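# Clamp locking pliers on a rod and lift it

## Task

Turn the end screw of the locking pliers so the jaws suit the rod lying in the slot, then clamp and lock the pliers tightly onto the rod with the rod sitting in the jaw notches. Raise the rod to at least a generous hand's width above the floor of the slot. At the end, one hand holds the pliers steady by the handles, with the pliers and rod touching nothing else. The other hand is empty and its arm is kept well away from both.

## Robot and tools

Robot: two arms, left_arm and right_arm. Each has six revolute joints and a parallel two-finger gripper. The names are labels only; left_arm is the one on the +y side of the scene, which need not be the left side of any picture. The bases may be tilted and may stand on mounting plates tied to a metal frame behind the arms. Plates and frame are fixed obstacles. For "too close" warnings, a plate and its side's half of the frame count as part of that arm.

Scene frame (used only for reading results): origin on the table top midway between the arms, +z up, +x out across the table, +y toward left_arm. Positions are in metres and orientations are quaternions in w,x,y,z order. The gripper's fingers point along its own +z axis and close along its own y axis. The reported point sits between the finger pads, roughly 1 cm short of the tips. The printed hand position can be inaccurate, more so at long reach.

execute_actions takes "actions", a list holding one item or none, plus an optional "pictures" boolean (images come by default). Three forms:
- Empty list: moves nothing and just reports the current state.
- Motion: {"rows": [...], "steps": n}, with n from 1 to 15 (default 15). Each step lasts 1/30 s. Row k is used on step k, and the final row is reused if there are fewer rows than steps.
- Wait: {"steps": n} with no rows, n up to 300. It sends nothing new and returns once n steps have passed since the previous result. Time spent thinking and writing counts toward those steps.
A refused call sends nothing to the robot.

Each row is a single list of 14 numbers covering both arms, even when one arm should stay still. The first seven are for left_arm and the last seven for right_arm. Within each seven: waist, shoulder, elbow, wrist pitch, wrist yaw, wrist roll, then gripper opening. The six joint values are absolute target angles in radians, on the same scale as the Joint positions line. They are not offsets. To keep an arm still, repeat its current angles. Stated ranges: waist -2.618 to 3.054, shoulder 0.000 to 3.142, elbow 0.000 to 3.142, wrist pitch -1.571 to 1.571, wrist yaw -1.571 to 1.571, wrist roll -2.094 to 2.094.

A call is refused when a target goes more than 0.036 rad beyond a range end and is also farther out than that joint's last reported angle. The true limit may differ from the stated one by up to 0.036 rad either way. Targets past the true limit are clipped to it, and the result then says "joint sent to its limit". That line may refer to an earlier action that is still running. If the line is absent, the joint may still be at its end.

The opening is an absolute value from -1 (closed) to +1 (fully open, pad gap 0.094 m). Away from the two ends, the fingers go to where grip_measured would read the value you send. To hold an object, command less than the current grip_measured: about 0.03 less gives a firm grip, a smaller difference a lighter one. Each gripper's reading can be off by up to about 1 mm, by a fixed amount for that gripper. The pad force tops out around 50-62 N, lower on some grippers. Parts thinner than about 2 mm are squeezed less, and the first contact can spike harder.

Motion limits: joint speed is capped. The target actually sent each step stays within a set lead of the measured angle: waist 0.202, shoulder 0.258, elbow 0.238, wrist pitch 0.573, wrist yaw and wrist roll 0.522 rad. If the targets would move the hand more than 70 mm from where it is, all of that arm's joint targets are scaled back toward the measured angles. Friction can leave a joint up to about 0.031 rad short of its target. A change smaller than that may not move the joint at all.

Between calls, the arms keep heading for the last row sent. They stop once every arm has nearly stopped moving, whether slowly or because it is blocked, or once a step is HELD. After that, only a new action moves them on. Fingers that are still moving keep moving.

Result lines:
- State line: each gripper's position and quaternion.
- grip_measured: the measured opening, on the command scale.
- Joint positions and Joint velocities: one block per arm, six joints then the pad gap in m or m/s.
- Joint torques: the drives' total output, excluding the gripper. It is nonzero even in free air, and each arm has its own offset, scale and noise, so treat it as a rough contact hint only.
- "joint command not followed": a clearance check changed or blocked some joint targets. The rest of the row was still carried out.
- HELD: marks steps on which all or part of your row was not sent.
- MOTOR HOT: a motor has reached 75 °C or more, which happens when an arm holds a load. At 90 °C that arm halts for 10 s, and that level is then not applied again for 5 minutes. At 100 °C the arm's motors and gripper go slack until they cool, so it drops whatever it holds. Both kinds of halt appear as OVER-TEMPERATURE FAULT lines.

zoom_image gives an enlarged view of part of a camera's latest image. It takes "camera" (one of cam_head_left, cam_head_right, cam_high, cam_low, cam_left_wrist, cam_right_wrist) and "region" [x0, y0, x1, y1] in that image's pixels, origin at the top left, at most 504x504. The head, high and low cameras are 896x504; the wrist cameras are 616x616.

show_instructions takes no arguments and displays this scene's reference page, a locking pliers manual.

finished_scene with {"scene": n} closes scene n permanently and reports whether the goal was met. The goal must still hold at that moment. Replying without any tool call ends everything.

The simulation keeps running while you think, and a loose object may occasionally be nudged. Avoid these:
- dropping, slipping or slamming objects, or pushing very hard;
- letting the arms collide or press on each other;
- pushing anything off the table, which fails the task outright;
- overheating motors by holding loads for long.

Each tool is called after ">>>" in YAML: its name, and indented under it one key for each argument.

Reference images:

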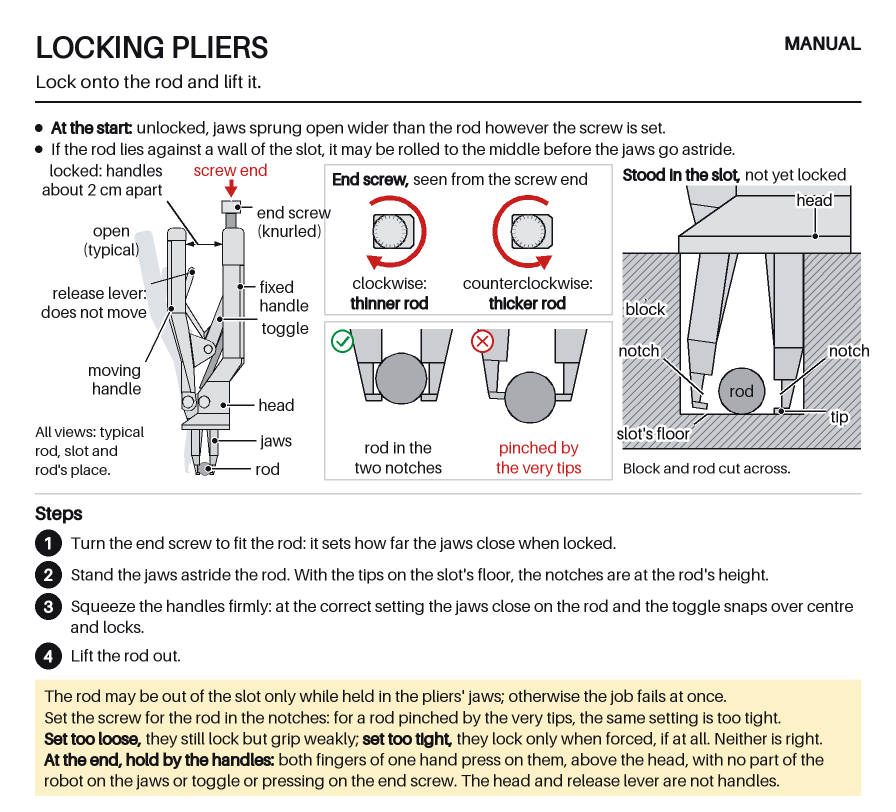

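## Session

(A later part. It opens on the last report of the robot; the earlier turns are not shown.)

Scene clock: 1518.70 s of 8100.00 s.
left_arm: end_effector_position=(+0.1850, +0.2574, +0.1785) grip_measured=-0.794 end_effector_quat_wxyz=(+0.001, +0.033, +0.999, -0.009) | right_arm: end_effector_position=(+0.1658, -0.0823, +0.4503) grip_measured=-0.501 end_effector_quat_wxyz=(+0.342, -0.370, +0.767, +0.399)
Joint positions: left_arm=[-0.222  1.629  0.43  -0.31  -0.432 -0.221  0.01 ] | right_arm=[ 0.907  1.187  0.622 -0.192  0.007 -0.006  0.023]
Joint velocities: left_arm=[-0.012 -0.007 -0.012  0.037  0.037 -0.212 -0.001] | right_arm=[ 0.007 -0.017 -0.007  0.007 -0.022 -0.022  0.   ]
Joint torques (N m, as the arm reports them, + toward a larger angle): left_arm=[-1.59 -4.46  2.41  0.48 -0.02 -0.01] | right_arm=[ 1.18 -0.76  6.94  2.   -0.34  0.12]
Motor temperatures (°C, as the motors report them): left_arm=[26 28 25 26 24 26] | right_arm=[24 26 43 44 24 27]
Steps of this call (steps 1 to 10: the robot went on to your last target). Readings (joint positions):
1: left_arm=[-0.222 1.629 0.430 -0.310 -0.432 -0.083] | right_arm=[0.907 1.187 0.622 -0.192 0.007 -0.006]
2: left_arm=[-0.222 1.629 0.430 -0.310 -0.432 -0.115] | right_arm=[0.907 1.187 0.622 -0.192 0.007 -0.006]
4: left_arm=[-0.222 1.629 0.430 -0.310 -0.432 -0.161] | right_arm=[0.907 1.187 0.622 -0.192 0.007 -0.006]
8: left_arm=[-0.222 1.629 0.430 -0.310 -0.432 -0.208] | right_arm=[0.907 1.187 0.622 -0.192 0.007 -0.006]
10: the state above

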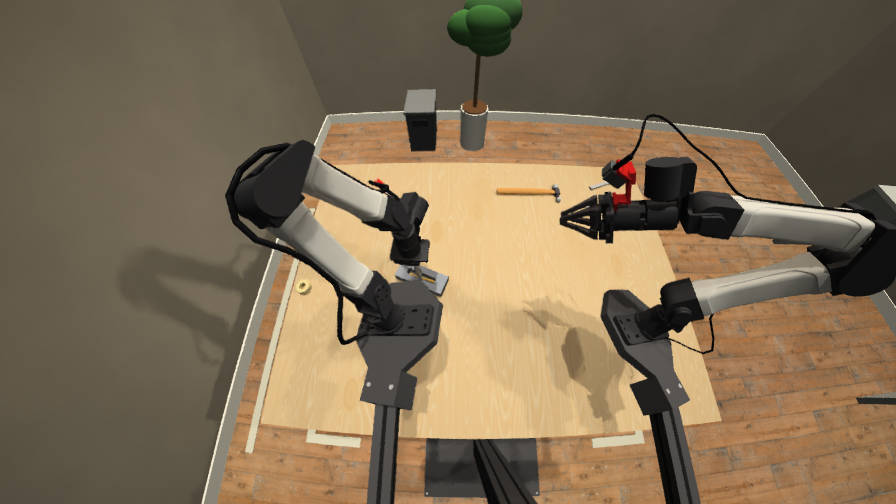

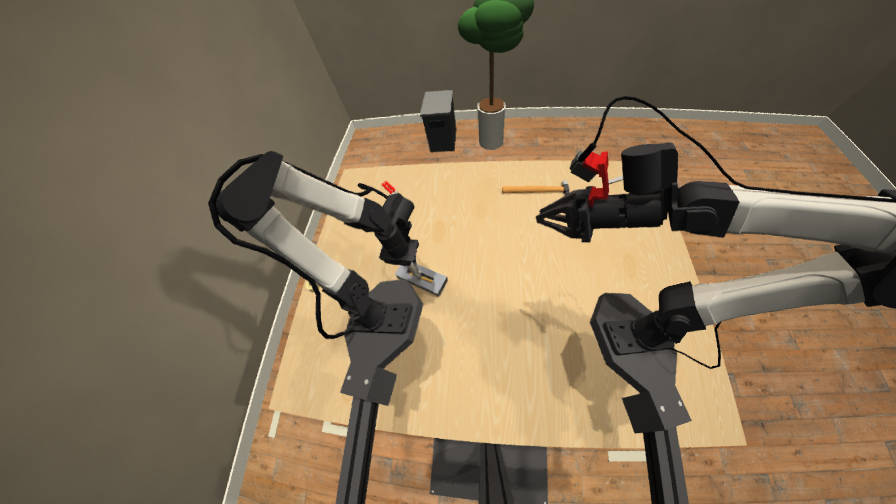

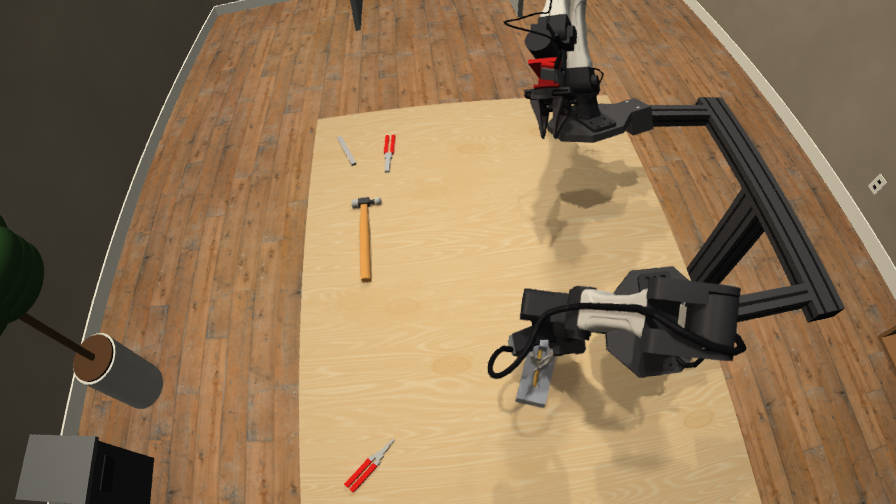

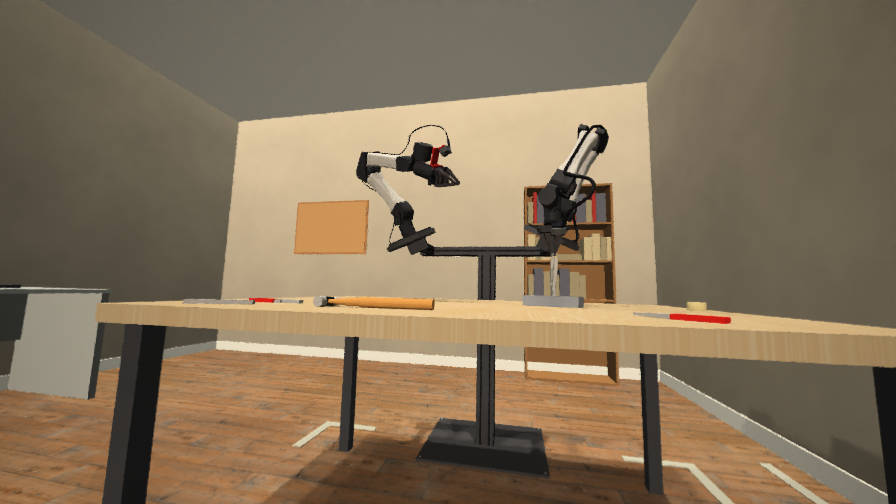

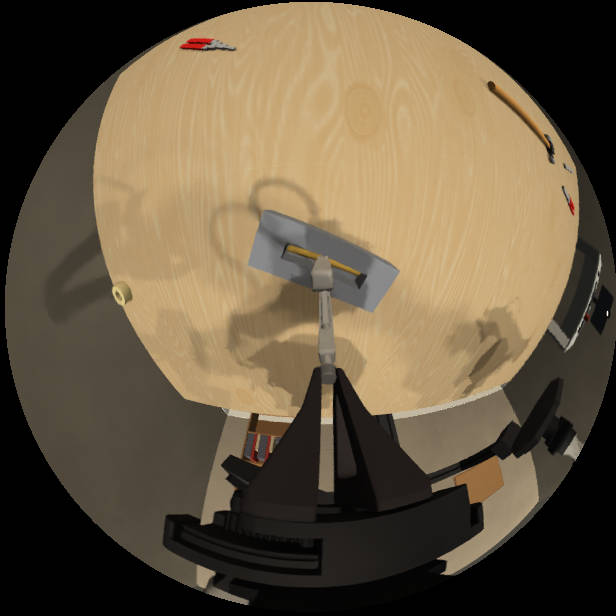

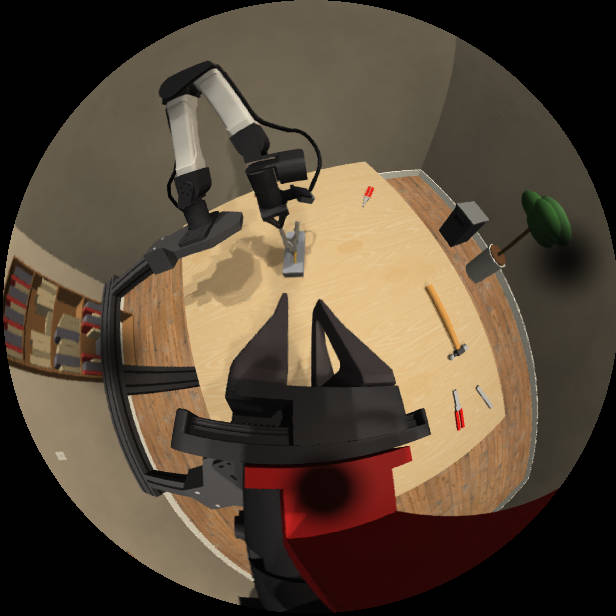

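>>> execute_actions:
  actions:
    - {"rows":[[-0.228,1.622,0.438,-0.31,-0.435,-0.22,-0.81,0.9,1.2,0.6,-0.2,0,0,-0.5],[-0.228,1.622,0.438,-0.31,-0.435,-0.18,-0.81,0.9,1.2,0.6,-0.2,0,0,-0.5],[-0.228,1.622,0.438,-0.31,-0.435,-0.14,-0.81,0.9,1.2,0.6,-0.2,0,0,-0.5],[-0.228,1.622,0.438,-0.31,-0.435,-0.10,-0.81,0.9,1.2,0.6,-0.2,0,0,-0.5],[-0.228,1.622,0.438,-0.31,-0.435,-0.06,-0.81,0.9,1.2,0.6,-0.2,0,0,-0.5],[-0.228,1.622,0.438,-0.31,-0.435,-0.02,-0.81,0.9,1.2,0.6,-0.2,0,0,-0.5],[-0.228,1.622,0.438,-0.31,-0.435,0.02,-0.81,0.9,1.2,0.6,-0.2,0,0,-0.5],[-0.228,1.622,0.438,-0.31,-0.435,0.06,-0.81,0.9,1.2,0.6,-0.2,0,0,-0.5],[-0.228,1.622,0.438,-0.31,-0.435,0.10,-0.81,0.9,1.2,0.6,-0.2,0,0,-0.5],[-0.228,1.622,0.438,-0.31,-0.435,0.14,-0.81,0.9,1.2,0.6,-0.2,0,0,-0.5],[-0.228,1.622,0.438,-0.31,-0.435,0.18,-0.81,0.9,1.2,0.6,-0.2,0,0,-0.5],[-0.228,1.622,0.438,-0.31,-0.435,0.21,-0.81,0.9,1.2,0.6,-0.2,0,0,-0.5]],"steps":15}
  pictures: false

>>> execute_actions:
  actions:
    - {"steps":12}

Scene clock: 1527.57 s of 8100.00 s.
left_arm: end_effector_position=(+0.1851, +0.2592, +0.1785) grip_measured=-0.794 end_effector_quat_wxyz=(+0.002, +0.205, +0.979, -0.003) | right_arm: end_effector_position=(+0.1658, -0.0823, +0.4503) grip_measured=-0.501 end_effector_quat_wxyz=(+0.342, -0.370, +0.767, +0.399)
Joint positions: left_arm=[-0.222  1.629  0.43  -0.311 -0.442  0.127  0.01 ] | right_arm=[ 0.907  1.187  0.622 -0.192  0.007 -0.006  0.023]
Joint velocities: left_arm=[ 0.002  0.017 -0.032 -0.022 -0.007  0.52   0.   ] | right_arm=[-0.012  0.012 -0.002  0.007  0.007 -0.037 -0.001]
Joint torques (N m, as the arm reports them, + toward a larger angle): left_arm=[-3.01 -6.47  4.62  0.42  0.13  0.16] | right_arm=[ 0.92 -0.72  6.93  2.02 -0.34  0.09]
Motor temperatures (°C, as the motors report them): left_arm=[26 28 25 26 24 26] | right_arm=[24 26 43 44 24 27]
Steps of this call (steps 1 to 30: the robot went on to your last target; steps 31 to 251: nothing new was sent; steps 252 to 266: all 15 steps of this action). Readings (joint positions):
252: left_arm=[-0.222 1.629 0.430 -0.310 -0.432 -0.240] | right_arm=[0.907 1.187 0.622 -0.192 0.007 -0.006]
253: left_arm=[-0.222 1.629 0.430 -0.311 -0.432 -0.231] | right_arm=[0.907 1.187 0.622 -0.192 0.007 -0.006]
255: left_arm=[-0.222 1.629 0.430 -0.311 -0.433 -0.197] | right_arm=[0.907 1.187 0.622 -0.192 0.007 -0.006]
259: left_arm=[-0.222 1.629 0.430 -0.311 -0.434 -0.084] | right_arm=[0.907 1.187 0.622 -0.192 0.007 -0.006]
266: the state above

Scene clock: 1527.97 s of 8100.00 s.
left_arm: end_effector_position=(+0.1852, +0.2593, +0.1785) grip_measured=-0.794 end_effector_quat_wxyz=(+0.002, +0.240, +0.971, -0.003) | right_arm: end_effector_position=(+0.1658, -0.0823, +0.4503) grip_measured=-0.501 end_effector_quat_wxyz=(+0.342, -0.370, +0.767, +0.399)
Joint positions: left_arm=[-0.222  1.629  0.43  -0.311 -0.443  0.197  0.01 ] | right_arm=[ 0.907  1.187  0.622 -0.192  0.007 -0.006  0.023]
Joint velocities: left_arm=[-0.007  0.002 -0.007  0.051  0.022  0.022  0.   ] | right_arm=[ 0.002  0.002 -0.002  0.022 -0.007  0.037  0.   ]
Joint torques (N m, as the arm reports them, + toward a larger angle): left_arm=[-3.01 -6.48  4.68  0.42  0.1   0.19] | right_arm=[ 1.16 -0.88  7.08  1.98 -0.3   0.1 ]
Motor temperatures (°C, as the motors report them): left_arm=[26 28 25 26 24 26] | right_arm=[24 26 43 44 24 27]
Steps of this call (steps 1 to 12: the robot went on to your last target). Readings (joint positions):
1: left_arm=[-0.222 1.629 0.430 -0.311 -0.442 0.142] | right_arm=[0.907 1.187 0.622 -0.192 0.007 -0.006]
2: left_arm=[-0.222 1.629 0.430 -0.311 -0.443 0.154] | right_arm=[0.907 1.187 0.622 -0.192 0.007 -0.006]
4: left_arm=[-0.222 1.629 0.430 -0.311 -0.443 0.172] | right_arm=[0.907 1.187 0.622 -0.192 0.007 -0.006]
8: left_arm=[-0.222 1.629 0.430 -0.311 -0.443 0.190] | right_arm=[0.907 1.187 0.622 -0.192 0.007 -0.006]
12: the state above

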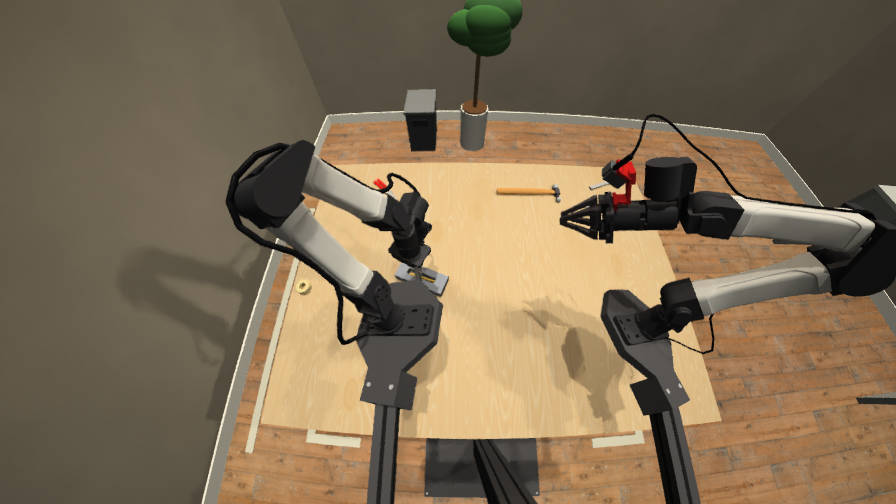

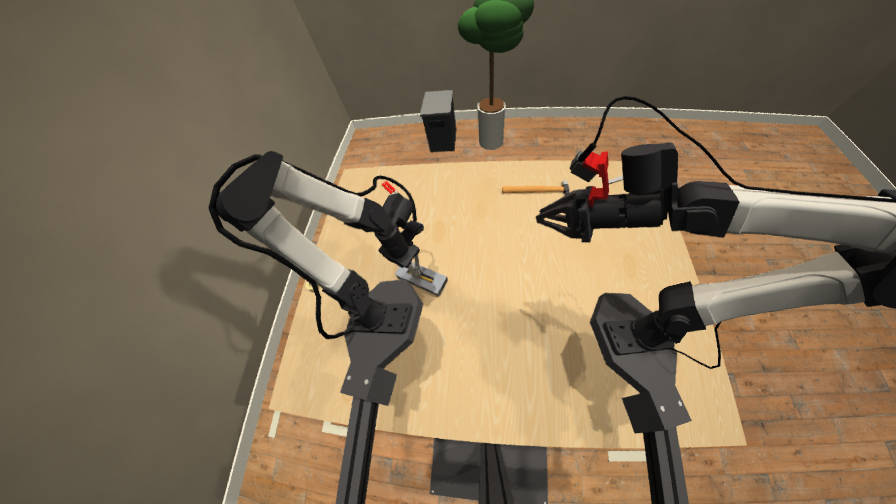

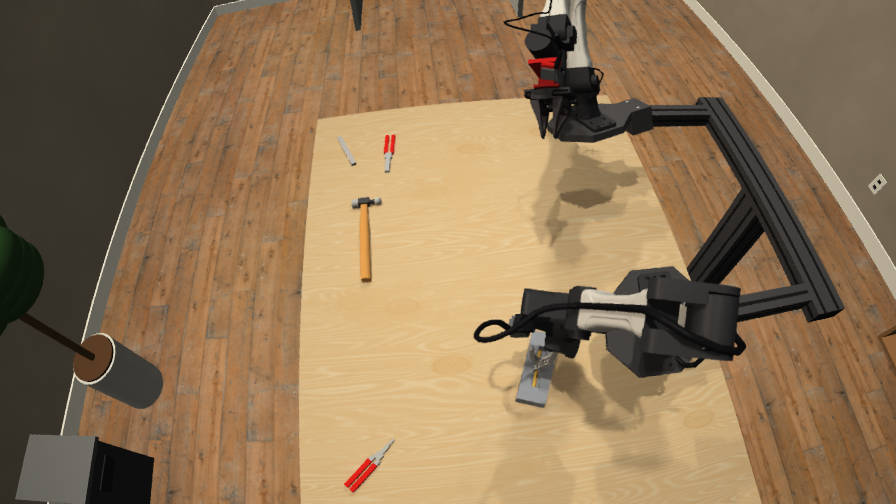

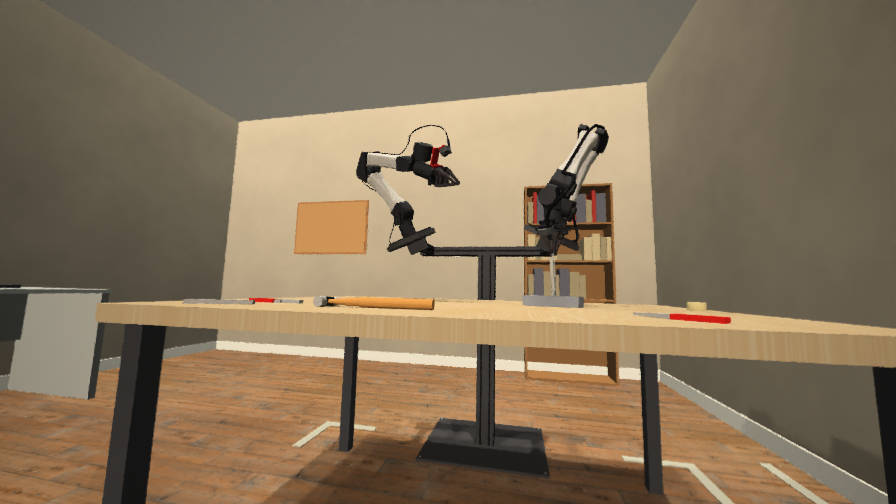

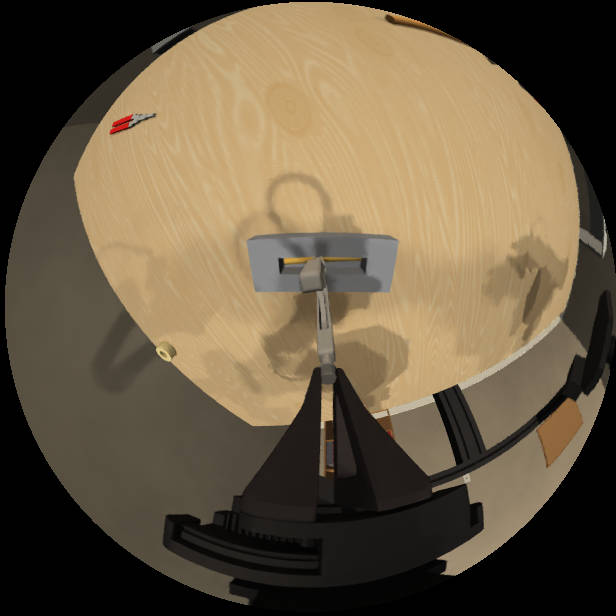

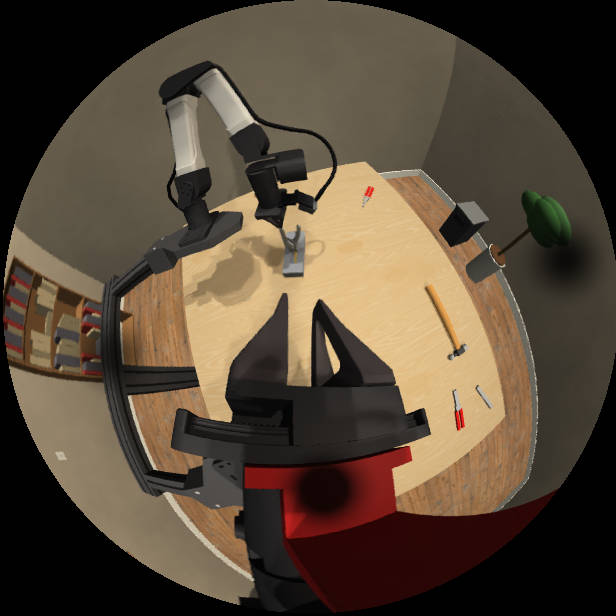

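>>> execute_actions:
  actions:
    - {"rows":[[-0.222,1.629,0.43,-0.31,-0.44,0.2,-0.76,0.9,1.2,0.6,-0.2,0,0,-0.5],[-0.222,1.629,0.43,-0.31,-0.44,0.2,-0.68,0.9,1.2,0.6,-0.2,0,0,-0.5],[-0.222,1.629,0.43,-0.31,-0.44,0.2,-0.58,0.9,1.2,0.6,-0.2,0,0,-0.5],[-0.222,1.629,0.43,-0.31,-0.44,0.2,-0.5,0.9,1.2,0.6,-0.2,0,0,-0.5],[-0.222,1.629,0.43,-0.33,-0.44,0.2,-0.5,0.9,1.2,0.6,-0.2,0,0,-0.5],[-0.235,1.612,0.448,-0.355,-0.44,0.2,-0.5,0.9,1.2,0.6,-0.2,0,0,-0.5],[-0.241,1.60,0.454,-0.38,-0.44,0.2,-0.5,0.9,1.2,0.6,-0.2,0,0,-0.5],[-0.247,1.588,0.46,-0.405,-0.44,0.2,-0.5,0.9,1.2,0.6,-0.2,0,0,-0.5],[-0.253,1.576,0.466,-0.43,-0.44,0.2,-0.5,0.9,1.2,0.6,-0.2,0,0,-0.5],[-0.259,1.564,0.472,-0.455,-0.44,0.2,-0.5,0.9,1.2,0.6,-0.2,0,0,-0.5],[-0.265,1.552,0.478,-0.48,-0.44,0.2,-0.5,0.9,1.2,0.6,-0.2,0,0,-0.5],[-0.271,1.54,0.484,-0.505,-0.43,0.2,-0.5,0.9,1.2,0.6,-0.2,0,0,-0.5],[-0.277,1.528,0.49,-0.53,-0.43,0.2,-0.5,0.9,1.2,0.6,-0.2,0,0,-0.5],[-0.282,1.517,0.496,-0.55,-0.43,0.2,-0.5,0.9,1.2,0.6,-0.2,0,0,-0.5],[-0.285,1.51,0.5,-0.56,-0.43,0.2,-0.5,0.9,1.2,0.6,-0.2,0,0,-0.5]],"steps":15}
  pictures: false

>>> execute_actions:
  actions:
    - {"rows":[[-0.275,1.512,0.51,-0.572,-0.41,0.17,-0.5,0.9,1.2,0.6,-0.2,0,0,-0.5],[-0.258,1.52,0.524,-0.584,-0.385,0.134,-0.5,0.9,1.2,0.6,-0.2,0,0,-0.5],[-0.238,1.531,0.539,-0.596,-0.358,0.097,-0.5,0.9,1.2,0.6,-0.2,0,0,-0.5],[-0.218,1.543,0.554,-0.608,-0.331,0.06,-0.5,0.9,1.2,0.6,-0.2,0,0,-0.5],[-0.198,1.555,0.569,-0.62,-0.304,0.023,-0.5,0.9,1.2,0.6,-0.2,0,0,-0.5],[-0.178,1.567,0.584,-0.632,-0.277,-0.014,-0.5,0.9,1.2,0.6,-0.2,0,0,-0.5],[-0.158,1.579,0.599,-0.644,-0.25,-0.051,-0.5,0.9,1.2,0.6,-0.2,0,0,-0.5],[-0.138,1.591,0.614,-0.656,-0.223,-0.088,-0.5,0.9,1.2,0.6,-0.2,0,0,-0.5],[-0.118,1.603,0.629,-0.668,-0.196,-0.125,-0.5,0.9,1.2,0.6,-0.2,0,0,-0.5],[-0.098,1.615,0.644,-0.68,-0.169,-0.162,-0.5,0.9,1.2,0.6,-0.2,0,0,-0.5],[-0.078,1.627,0.659,-0.692,-0.142,-0.199,-0.5,0.9,1.2,0.6,-0.2,0,0,-0.5],[-0.058,1.639,0.674,-0.704,-0.115,-0.236,-0.5,0.9,1.2,0.6,-0.2,0,0,-0.5],[-0.038,1.651,0.689,-0.716,-0.088,-0.273,-0.5,0.9,1.2,0.6,-0.2,0,0,-0.5],[-0.018,1.663,0.704,-0.728,-0.061,-0.31,-0.5,0.9,1.2,0.6,-0.2,0,0,-0.5],[0.002,1.675,0.719,-0.74,-0.034,-0.347,-0.5,0.9,1.2,0.6,-0.2,0,0,-0.5]],"steps":15}
  pictures: false

>>> execute_actions:
  actions:
    - {"rows":[[0.022,1.687,0.734,-0.752,-0.007,-0.384,-0.4,0.9,1.2,0.6,-0.2,0,0,-0.5],[0.042,1.699,0.749,-0.764,0.02,-0.421,-0.3,0.9,1.2,0.6,-0.2,0,0,-0.5],[0.062,1.711,0.764,-0.776,0.047,-0.458,-0.2,0.9,1.2,0.6,-0.2,0,0,-0.5],[0.082,1.723,0.779,-0.788,0.074,-0.495,-0.1,0.9,1.2,0.6,-0.2,0,0,-0.5],[0.102,1.735,0.794,-0.8,0.101,-0.532,0,0.9,1.2,0.6,-0.2,0,0,-0.5],[0.122,1.747,0.809,-0.812,0.128,-0.569,0.1,0.9,1.2,0.6,-0.2,0,0,-0.5],[0.142,1.759,0.824,-0.824,0.155,-0.606,0.2,0.9,1.2,0.6,-0.2,0,0,-0.5],[0.162,1.771,0.839,-0.836,0.182,-0.643,0.3,0.9,1.2,0.6,-0.2,0,0,-0.5],[0.182,1.783,0.854,-0.848,0.209,-0.68,0.4,0.9,1.2,0.6,-0.2,0,0,-0.5],[0.202,1.795,0.869,-0.86,0.236,-0.717,0.5,0.9,1.2,0.6,-0.2,0,0,-0.5],[0.222,1.807,0.884,-0.872,0.263,-0.754,0.6,0.9,1.2,0.6,-0.2,0,0,-0.5],[0.242,1.819,0.897,-0.884,0.29,-0.791,0.7,0.9,1.2,0.6,-0.2,0,0,-0.5],[0.262,1.831,0.908,-0.894,0.317,-0.828,0.8,0.9,1.2,0.6,-0.2,0,0,-0.5],[0.279,1.842,0.917,-0.901,0.337,-0.86,0.9,0.9,1.2,0.6,-0.2,0,0,-0.5],[0.29,1.85,0.922,-0.905,0.348,-0.88,1,0.9,1.2,0.6,-0.2,0,0,-0.5]],"steps":15}
  pictures: false

>>> execute_actions:
  actions:
    - {"rows":[[0.29,1.85,0.922,-0.905,0.348,-0.88,1,0.9,1.2,0.6,-0.2,0,0,-0.5],[0.29,1.85,0.922,-0.905,0.348,-0.88,1,0.9,1.2,0.6,-0.2,0,0,-0.5],[0.29,1.85,0.922,-0.905,0.348,-0.88,1,0.9,1.2,0.6,-0.2,0,0,-0.5],[0.29,1.85,0.922,-0.895,0.348,-0.88,1,0.9,1.2,0.6,-0.2,0,0,-0.5],[0.293,1.86,0.922,-0.88,0.348,-0.875,1,0.9,1.2,0.6,-0.2,0,0,-0.5],[0.297,1.873,0.922,-0.87,0.346,-0.87,1,0.9,1.2,0.6,-0.2,0,0,-0.5],[0.301,1.887,0.922,-0.86,0.345,-0.865,1,0.9,1.2,0.6,-0.2,0,0,-0.5],[0.305,1.901,0.922,-0.85,0.343,-0.86,1,0.9,1.2,0.6,-0.2,0,0,-0.5],[0.309,1.915,0.922,-0.84,0.342,-0.855,1,0.9,1.2,0.6,-0.2,0,0,-0.5],[0.313,1.929,0.923,-0.83,0.34,-0.85,1,0.9,1.2,0.6,-0.2,0,0,-0.5],[0.317,1.943,0.923,-0.82,0.339,-0.845,1,0.9,1.2,0.6,-0.2,0,0,-0.5],[0.321,1.957,0.923,-0.81,0.337,-0.84,1,0.9,1.2,0.6,-0.2,0,0,-0.5],[0.325,1.97,0.923,-0.8,0.336,-0.836,1,0.9,1.2,0.6,-0.2,0,0,-0.5],[0.328,1.98,0.923,-0.795,0.335,-0.834,1,0.9,1.2,0.6,-0.2,0,0,-0.5]],"steps":15}

Scene clock: 1560.10 s of 8100.00 s.
left_arm: end_effector_position=(+0.1889, +0.2594, +0.2020) grip_measured=-0.502 end_effector_quat_wxyz=(+0.005, +0.265, +0.964, -0.005) | right_arm: end_effector_position=(+0.1658, -0.0823, +0.4503) grip_measured=-0.501 end_effector_quat_wxyz=(+0.342, -0.370, +0.767, +0.399)
Joint positions: left_arm=[-0.267  1.537  0.476 -0.465 -0.44   0.202  0.023] | right_arm=[ 0.907  1.187  0.622 -0.192  0.007 -0.006  0.023]
Joint velocities: left_arm=[-0.125 -0.3    0.159 -0.549  0.022  0.022 -0.001] | right_arm=[-0.017 -0.007 -0.002  0.066  0.007  0.007 -0.001]
Joint torques (N m, as the arm reports them, + toward a larger angle): left_arm=[-3.07 -6.3   5.96  0.23  0.11  0.09] | right_arm=[ 1.01 -0.69  6.84  1.97 -0.3   0.09]
Motor temperatures (°C, as the motors report them): left_arm=[26 28 26 26 24 26] | right_arm=[24 26 43 44 24 27]
Steps of this call (steps 1 to 30: the robot went on to your last target; steps 31 to 949: nothing new was sent; steps 950 to 964: all 15 steps of this action). Readings (joint positions):
950: left_arm=[-0.222 1.629 0.430 -0.311 -0.444 0.202] | right_arm=[0.907 1.187 0.622 -0.192 0.007 -0.006]
951: left_arm=[-0.222 1.629 0.430 -0.311 -0.444 0.202] | right_arm=[0.907 1.187 0.622 -0.192 0.007 -0.006]
953: left_arm=[-0.222 1.629 0.430 -0.311 -0.444 0.202] | right_arm=[0.907 1.187 0.622 -0.192 0.007 -0.006]
957: left_arm=[-0.226 1.621 0.433 -0.337 -0.444 0.202] | right_arm=[0.907 1.187 0.622 -0.192 0.007 -0.006]
964: the state above

Scene clock: 1560.60 s of 8100.00 s.
left_arm: end_effector_position=(+0.1968, +0.2570, +0.2054) grip_measured=-0.502 end_effector_quat_wxyz=(-0.115, -0.018, +0.986, -0.124) | right_arm: end_effector_position=(+0.1658, -0.0823, +0.4503) grip_measured=-0.501 end_effector_quat_wxyz=(+0.342, -0.370, +0.767, +0.399)
Joint positions: left_arm=[-0.045  1.638  0.678 -0.673 -0.152 -0.189  0.023] | right_arm=[ 0.907  1.187  0.622 -0.192  0.007 -0.006  0.023]
Joint velocities: left_arm=[ 0.579  0.339  0.447 -0.344  0.725 -0.96  -0.001] | right_arm=[-0.002  0.007  0.012 -0.007  0.022 -0.022  0.001]
Joint torques (N m, as the arm reports them, + toward a larger angle): left_arm=[-1.9  -5.8   5.54 -0.12  0.18  0.08] | right_arm=[ 1.08 -0.91  7.03  1.98 -0.28  0.12]
Motor temperatures (°C, as the motors report them): left_arm=[26 28 26 26 24 26] | right_arm=[24 26 43 44 24 27]
Steps of this call (steps 1 to 15: all 15 steps of this action). Readings (joint positions):
1: left_arm=[-0.270 1.528 0.483 -0.483 -0.437 0.199] | right_arm=[0.907 1.187 0.622 -0.192 0.007 -0.006]
2: left_arm=[-0.270 1.525 0.491 -0.500 -0.430 0.189] | right_arm=[0.907 1.187 0.622 -0.192 0.007 -0.006]
4: left_arm=[-0.259 1.525 0.513 -0.533 -0.402 0.154] | right_arm=[0.907 1.187 0.622 -0.192 0.007 -0.006]
8: left_arm=[-0.186 1.553 0.575 -0.586 -0.324 0.047] | right_arm=[0.907 1.187 0.622 -0.192 0.007 -0.006]
15: the state above

Scene clock: 1561.10 s of 8100.00 s.
left_arm: end_effector_position=(+0.2198, +0.2589, +0.2086) grip_measured=+0.955 end_effector_quat_wxyz=(-0.296, -0.415, +0.830, -0.227) | right_arm: end_effector_position=(+0.1658, -0.0823, +0.4503) grip_measured=-0.501 end_effector_quat_wxyz=(+0.342, -0.370, +0.767, +0.399)
Joint positions: left_arm=[ 0.253  1.816  0.895 -0.849  0.245 -0.735  0.092] | right_arm=[ 0.907  1.187  0.622 -0.192  0.007 -0.006  0.023]
Joint velocities: left_arm=[ 0.496  0.281  0.261 -0.315  0.637 -0.989  0.128] | right_arm=[ 0.007 -0.012  0.002 -0.022 -0.007  0.007 -0.001]
Joint torques (N m, as the arm reports them, + toward a larger angle): left_arm=[-2.5  -8.02  4.4  -0.78  0.34  0.04] | right_arm=[ 1.08 -0.71  6.97  1.97 -0.29  0.11]
Motor temperatures (°C, as the motors report them): left_arm=[26 28 26 26 24 26] | right_arm=[24 26 43 44 24 27]
Steps of this call (steps 1 to 15: all 15 steps of this action). Readings (joint positions):
1: left_arm=[-0.025 1.651 0.693 -0.685 -0.126 -0.225] | right_arm=[0.907 1.187 0.622 -0.192 0.007 -0.006]
2: left_arm=[-0.005 1.663 0.708 -0.697 -0.099 -0.261] | right_arm=[0.907 1.187 0.622 -0.192 0.007 -0.006]
4: left_arm=[0.035 1.687 0.738 -0.722 -0.046 -0.334] | right_arm=[0.907 1.187 0.622 -0.192 0.007 -0.006]
8: left_arm=[0.115 1.734 0.798 -0.770 0.061 -0.481] | right_arm=[0.907 1.187 0.622 -0.192 0.007 -0.006]
15: the state above

Scene clock: 1561.60 s of 8100.00 s.
left_arm: end_effector_position=(+0.2068, +0.2472, +0.1892) grip_measured=+1.000 end_effector_quat_wxyz=(-0.372, -0.478, +0.763, -0.227) | right_arm: end_effector_position=(+0.1658, -0.0823, +0.4503) grip_measured=-0.501 end_effector_quat_wxyz=(+0.342, -0.370, +0.767, +0.399)
Joint positions: left_arm=[ 0.312  1.956  0.906 -0.834  0.33  -0.844  0.094] | right_arm=[ 0.907  1.187  0.622 -0.192  0.007 -0.006  0.023]
Joint velocities: left_arm=[ 0.095  0.276  0.002  0.198 -0.051 -0.007  0.   ] | right_arm=[ 0.007 -0.002  0.002 -0.051 -0.066 -0.022 -0.001]
Joint torques (N m, as the arm reports them, + toward a larger angle): left_arm=[-2.35 -9.25  3.94 -0.7   0.4   0.16] | right_arm=[ 1.08 -0.87  6.99  1.98 -0.32  0.08]
Motor temperatures (°C, as the motors report them): left_arm=[26 28 26 26 24 26] | right_arm=[24 26 43 44 24 27]
Steps of this call (steps 1 to 15: all 15 steps of this action). Readings (joint positions):
1: left_arm=[0.268 1.824 0.902 -0.856 0.263 -0.763] | right_arm=[0.907 1.187 0.622 -0.192 0.007 -0.006]
2: left_arm=[0.277 1.830 0.905 -0.861 0.277 -0.786] | right_arm=[0.907 1.187 0.622 -0.192 0.007 -0.006]
4: left_arm=[0.283 1.834 0.906 -0.871 0.299 -0.818] | right_arm=[0.907 1.187 0.622 -0.192 0.007 -0.006]
8: left_arm=[0.284 1.856 0.906 -0.873 0.324 -0.844] | right_arm=[0.907 1.187 0.622 -0.192 0.007 -0.006]
15: the state above

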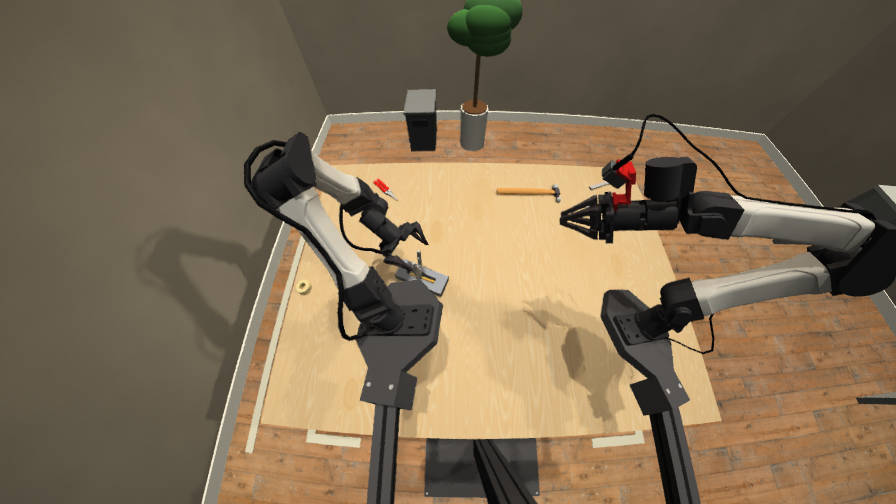

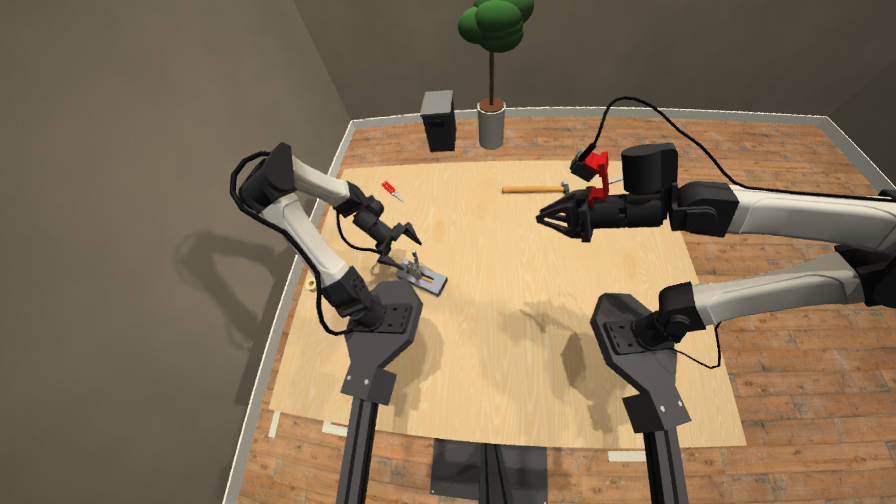

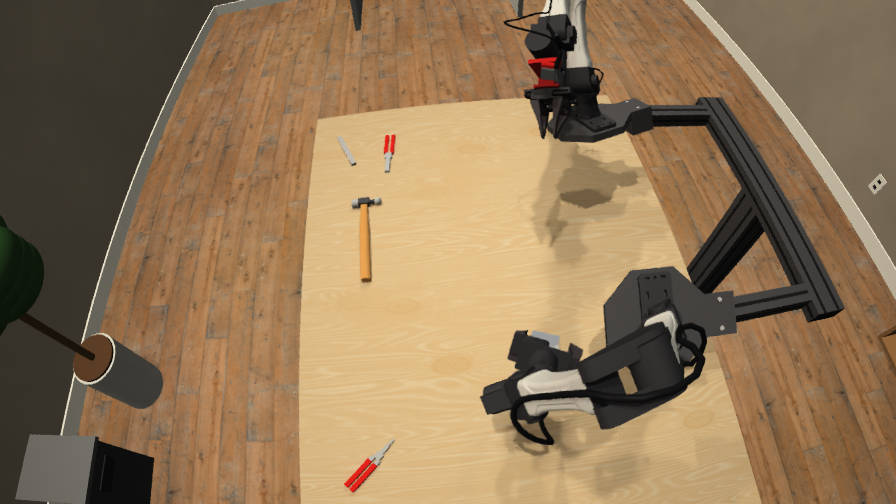

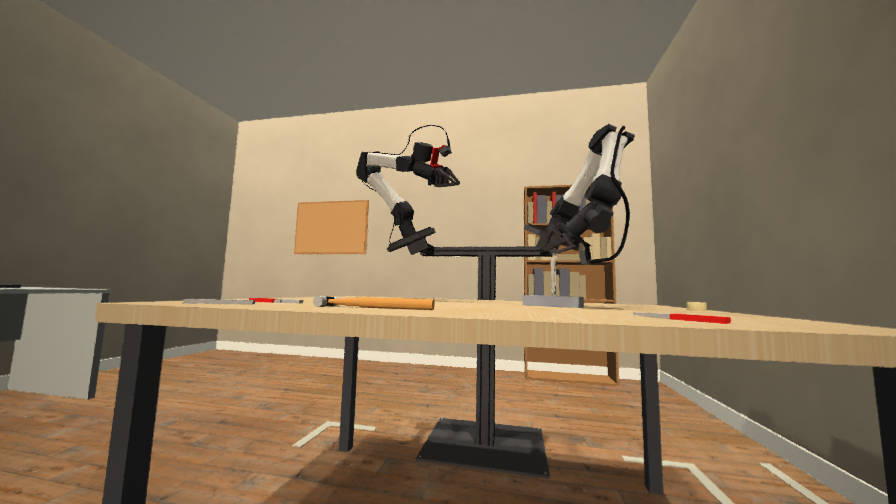

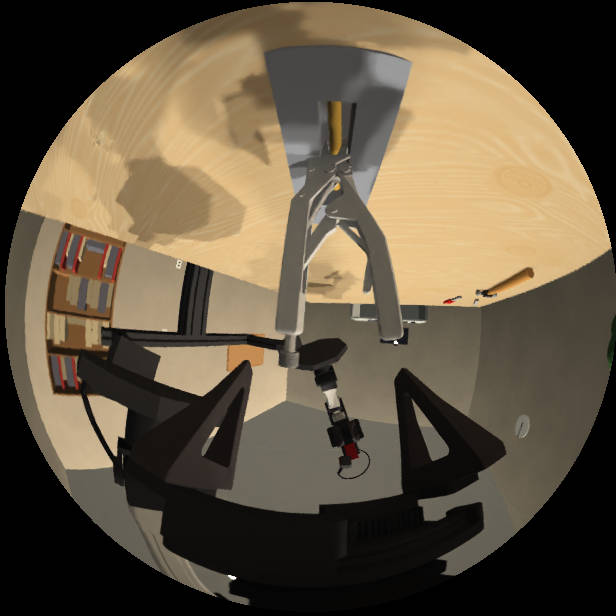

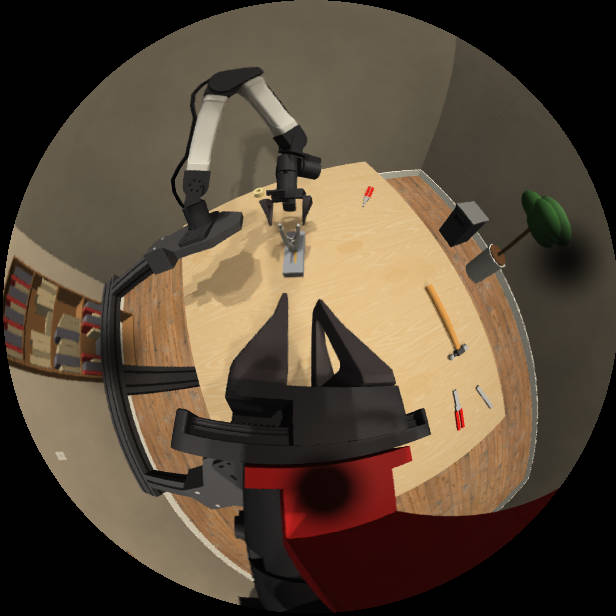

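>>> execute_actions:
  actions:
    - {"rows":[[0.328,1.982,0.923,-0.78,0.335,-0.832,1,0.9,1.2,0.6,-0.2,0,0,-0.5],[0.33,1.99,0.924,-0.768,0.334,-0.829,1,0.9,1.2,0.6,-0.2,0,0,-0.5],[0.333,2.002,0.925,-0.757,0.332,-0.826,1,0.9,1.2,0.6,-0.2,0,0,-0.5],[0.336,2.015,0.927,-0.746,0.33,-0.823,1,0.9,1.2,0.6,-0.2,0,0,-0.5],[0.34,2.028,0.928,-0.735,0.328,-0.82,1,0.9,1.2,0.6,-0.2,0,0,-0.5],[0.343,2.041,0.93,-0.724,0.325,-0.816,1,0.9,1.2,0.6,-0.2,0,0,-0.5],[0.347,2.054,0.931,-0.713,0.322,-0.813,1,0.9,1.2,0.6,-0.2,0,0,-0.5],[0.35,2.067,0.933,-0.703,0.319,-0.81,1,0.9,1.2,0.6,-0.2,0,0,-0.5],[0.354,2.08,0.934,-0.693,0.316,-0.806,1,0.9,1.2,0.6,-0.2,0,0,-0.5],[0.358,2.093,0.936,-0.684,0.312,-0.803,1,0.9,1.2,0.6,-0.2,0,0,-0.5],[0.362,2.106,0.937,-0.676,0.308,-0.8,1,0.9,1.2,0.6,-0.2,0,0,-0.5],[0.366,2.119,0.939,-0.669,0.304,-0.796,1,0.9,1.2,0.6,-0.2,0,0,-0.5],[0.369,2.132,0.94,-0.663,0.301,-0.793,1,0.9,1.2,0.6,-0.2,0,0,-0.5],[0.372,2.145,0.942,-0.66,0.298,-0.79,1,0.9,1.2,0.6,-0.2,0,0,-0.5],[0.375,2.154,0.943,-0.66,0.296,-0.788,1,0.9,1.2,0.6,-0.2,0,0,-0.5]],"steps":15}
  pictures: false

>>> execute_actions:
  actions:
    - {"rows":[[0.375,2.154,0.943,-0.66,0.296,-0.788,1,0.9,1.2,0.6,-0.2,0,0,-0.5],[0.375,2.154,0.943,-0.66,0.296,-0.788,1,0.9,1.2,0.6,-0.2,0,0,-0.5],[0.375,2.154,0.943,-0.66,0.296,-0.788,0.94,0.9,1.2,0.6,-0.2,0,0,-0.5],[0.375,2.154,0.943,-0.66,0.296,-0.788,0.88,0.9,1.2,0.6,-0.2,0,0,-0.5],[0.375,2.154,0.943,-0.66,0.296,-0.788,0.82,0.9,1.2,0.6,-0.2,0,0,-0.5],[0.375,2.154,0.943,-0.67,0.296,-0.788,0.76,0.9,1.2,0.6,-0.2,0,0,-0.5],[0.375,2.154,0.943,-0.67,0.296,-0.788,0.7,0.9,1.2,0.6,-0.2,0,0,-0.5],[0.375,2.154,0.943,-0.67,0.296,-0.788,0.66,0.9,1.2,0.6,-0.2,0,0,-0.5],[0.375,2.154,0.943,-0.67,0.296,-0.788,0.62,0.9,1.2,0.6,-0.2,0,0,-0.5],[0.375,2.154,0.943,-0.67,0.296,-0.788,0.58,0.9,1.2,0.6,-0.2,0,0,-0.5],[0.375,2.154,0.943,-0.67,0.296,-0.788,0.55,0.9,1.2,0.6,-0.2,0,0,-0.5]],"steps":15}

Scene clock: 1579.30 s of 8100.00 s.
left_arm: end_effector_position=(+0.2049, +0.2430, +0.1441) grip_measured=+1.000 end_effector_quat_wxyz=(-0.371, -0.481, +0.761, -0.226) | right_arm: end_effector_position=(+0.1658, -0.0823, +0.4503) grip_measured=-0.501 end_effector_quat_wxyz=(+0.342, -0.370, +0.767, +0.399)
Joint positions: left_arm=[ 0.356  2.119  0.923 -0.699  0.316 -0.806  0.094] | right_arm=[ 0.907  1.187  0.622 -0.192  0.007 -0.006  0.023]
Joint velocities: left_arm=[ 0.095  0.339  0.027  0.168 -0.051 -0.007  0.   ] | right_arm=[-0.007  0.012  0.007 -0.051 -0.081  0.022  0.001]
Joint torques (N m, as the arm reports them, + toward a larger angle): left_arm=[-2.25 -8.94  2.96 -0.79  0.23  0.13] | right_arm=[ 1.04 -0.98  7.01  1.95 -0.3   0.09]
Motor temperatures (°C, as the motors report them): left_arm=[26 29 26 26 24 26] | right_arm=[24 26 43 44 24 27]
Steps of this call (steps 1 to 30: the robot went on to your last target; steps 31 to 516: nothing new was sent; steps 517 to 531: all 15 steps of this action). Readings (joint positions):
517: left_arm=[0.316 1.968 0.906 -0.810 0.330 -0.840] | right_arm=[0.907 1.187 0.622 -0.192 0.007 -0.006]
518: left_arm=[0.316 1.968 0.906 -0.807 0.330 -0.839] | right_arm=[0.907 1.187 0.622 -0.192 0.007 -0.006]
520: left_arm=[0.317 1.975 0.906 -0.794 0.330 -0.836] | right_arm=[0.907 1.187 0.622 -0.192 0.007 -0.006]
524: left_arm=[0.329 2.025 0.914 -0.759 0.329 -0.827] | right_arm=[0.907 1.187 0.622 -0.192 0.007 -0.006]
531: the state above

Scene clock: 1579.80 s of 8100.00 s.
left_arm: end_effector_position=(+0.2023, +0.2432, +0.1374) grip_measured=+0.552 end_effector_quat_wxyz=(-0.372, -0.478, +0.764, -0.223) | right_arm: end_effector_position=(+0.1658, -0.0823, +0.4503) grip_measured=-0.501 end_effector_quat_wxyz=(+0.342, -0.370, +0.767, +0.399)
Joint positions: left_arm=[ 0.363  2.142  0.924 -0.683  0.306 -0.795  0.073] | right_arm=[ 0.907  1.187  0.622 -0.192  0.007 -0.006  0.023]
Joint velocities: left_arm=[-0.012  0.007 -0.007 -0.051  0.022  0.007  0.001] | right_arm=[ 0.002 -0.002 -0.012 -0.022 -0.095  0.051 -0.001]
Joint torques (N m, as the arm reports them, + toward a larger angle): left_arm=[-2.35 -9.15  2.87 -0.8   0.22  0.15] | right_arm=[ 1.   -0.75  6.93  1.96 -0.29  0.11]
Motor temperatures (°C, as the motors report them): left_arm=[26 30 26 26 24 26] | right_arm=[24 26 43 44 24 27]
Steps of this call (steps 1 to 15: all 15 steps of this action). Readings (joint positions):
1: left_arm=[0.359 2.129 0.924 -0.694 0.313 -0.804] | right_arm=[0.907 1.187 0.622 -0.192 0.007 -0.006]
2: left_arm=[0.362 2.136 0.924 -0.690 0.311 -0.802] | right_arm=[0.907 1.187 0.622 -0.192 0.007 -0.006]
4: left_arm=[0.363 2.142 0.924 -0.686 0.308 -0.799] | right_arm=[0.907 1.187 0.622 -0.192 0.007 -0.006]
8: left_arm=[0.363 2.142 0.924 -0.683 0.306 -0.796] | right_arm=[0.907 1.187 0.622 -0.192 0.007 -0.006]
15: the state above

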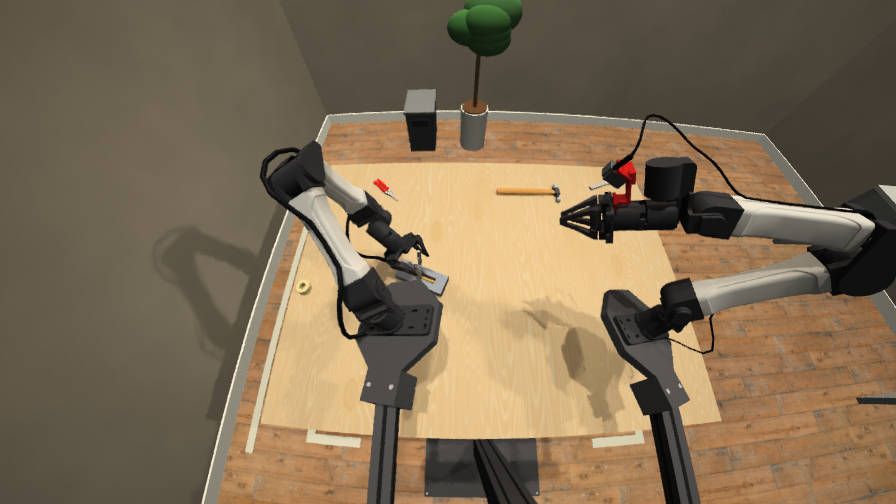

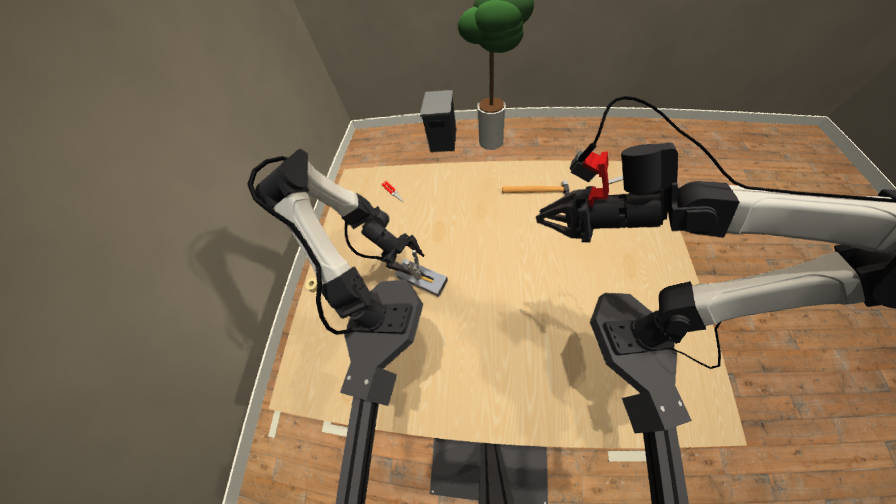

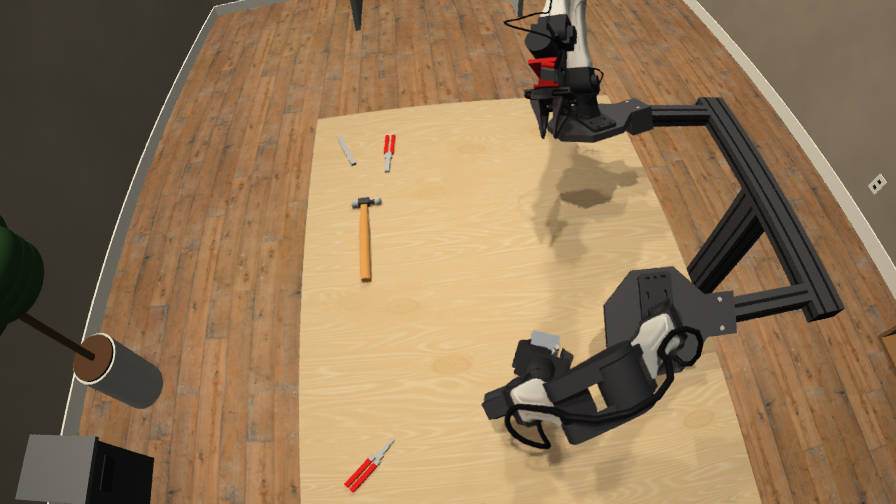

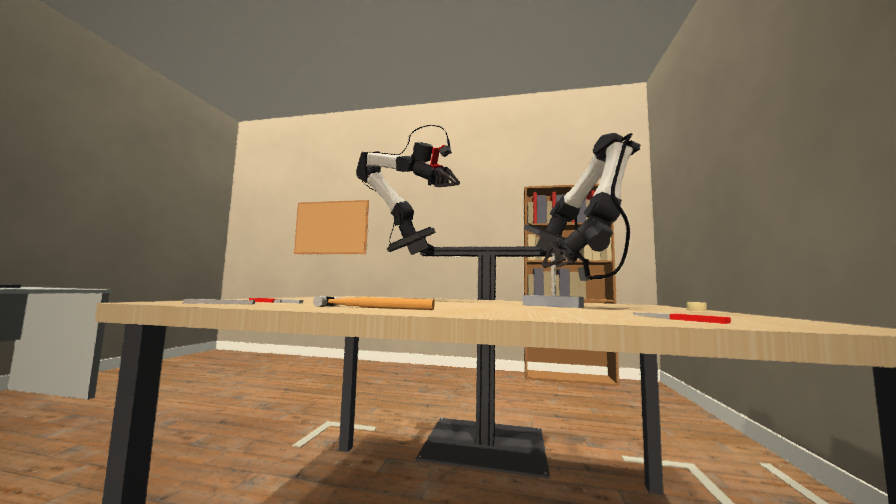

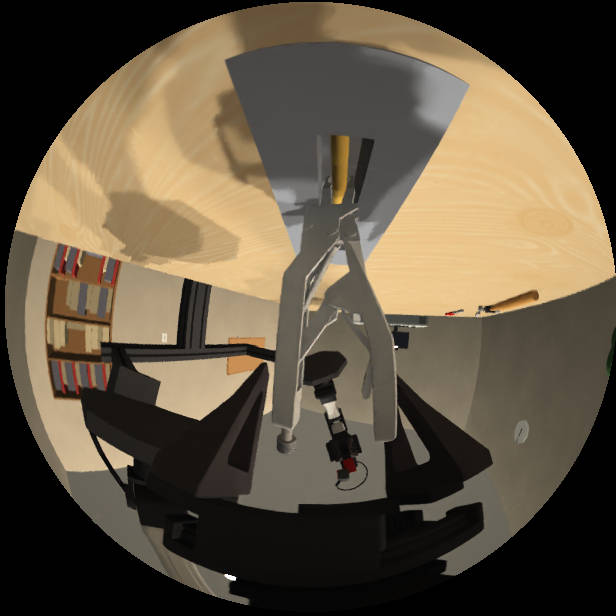

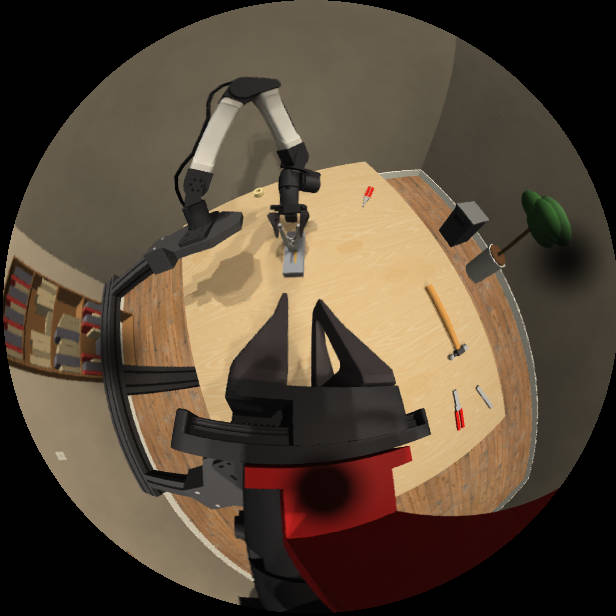

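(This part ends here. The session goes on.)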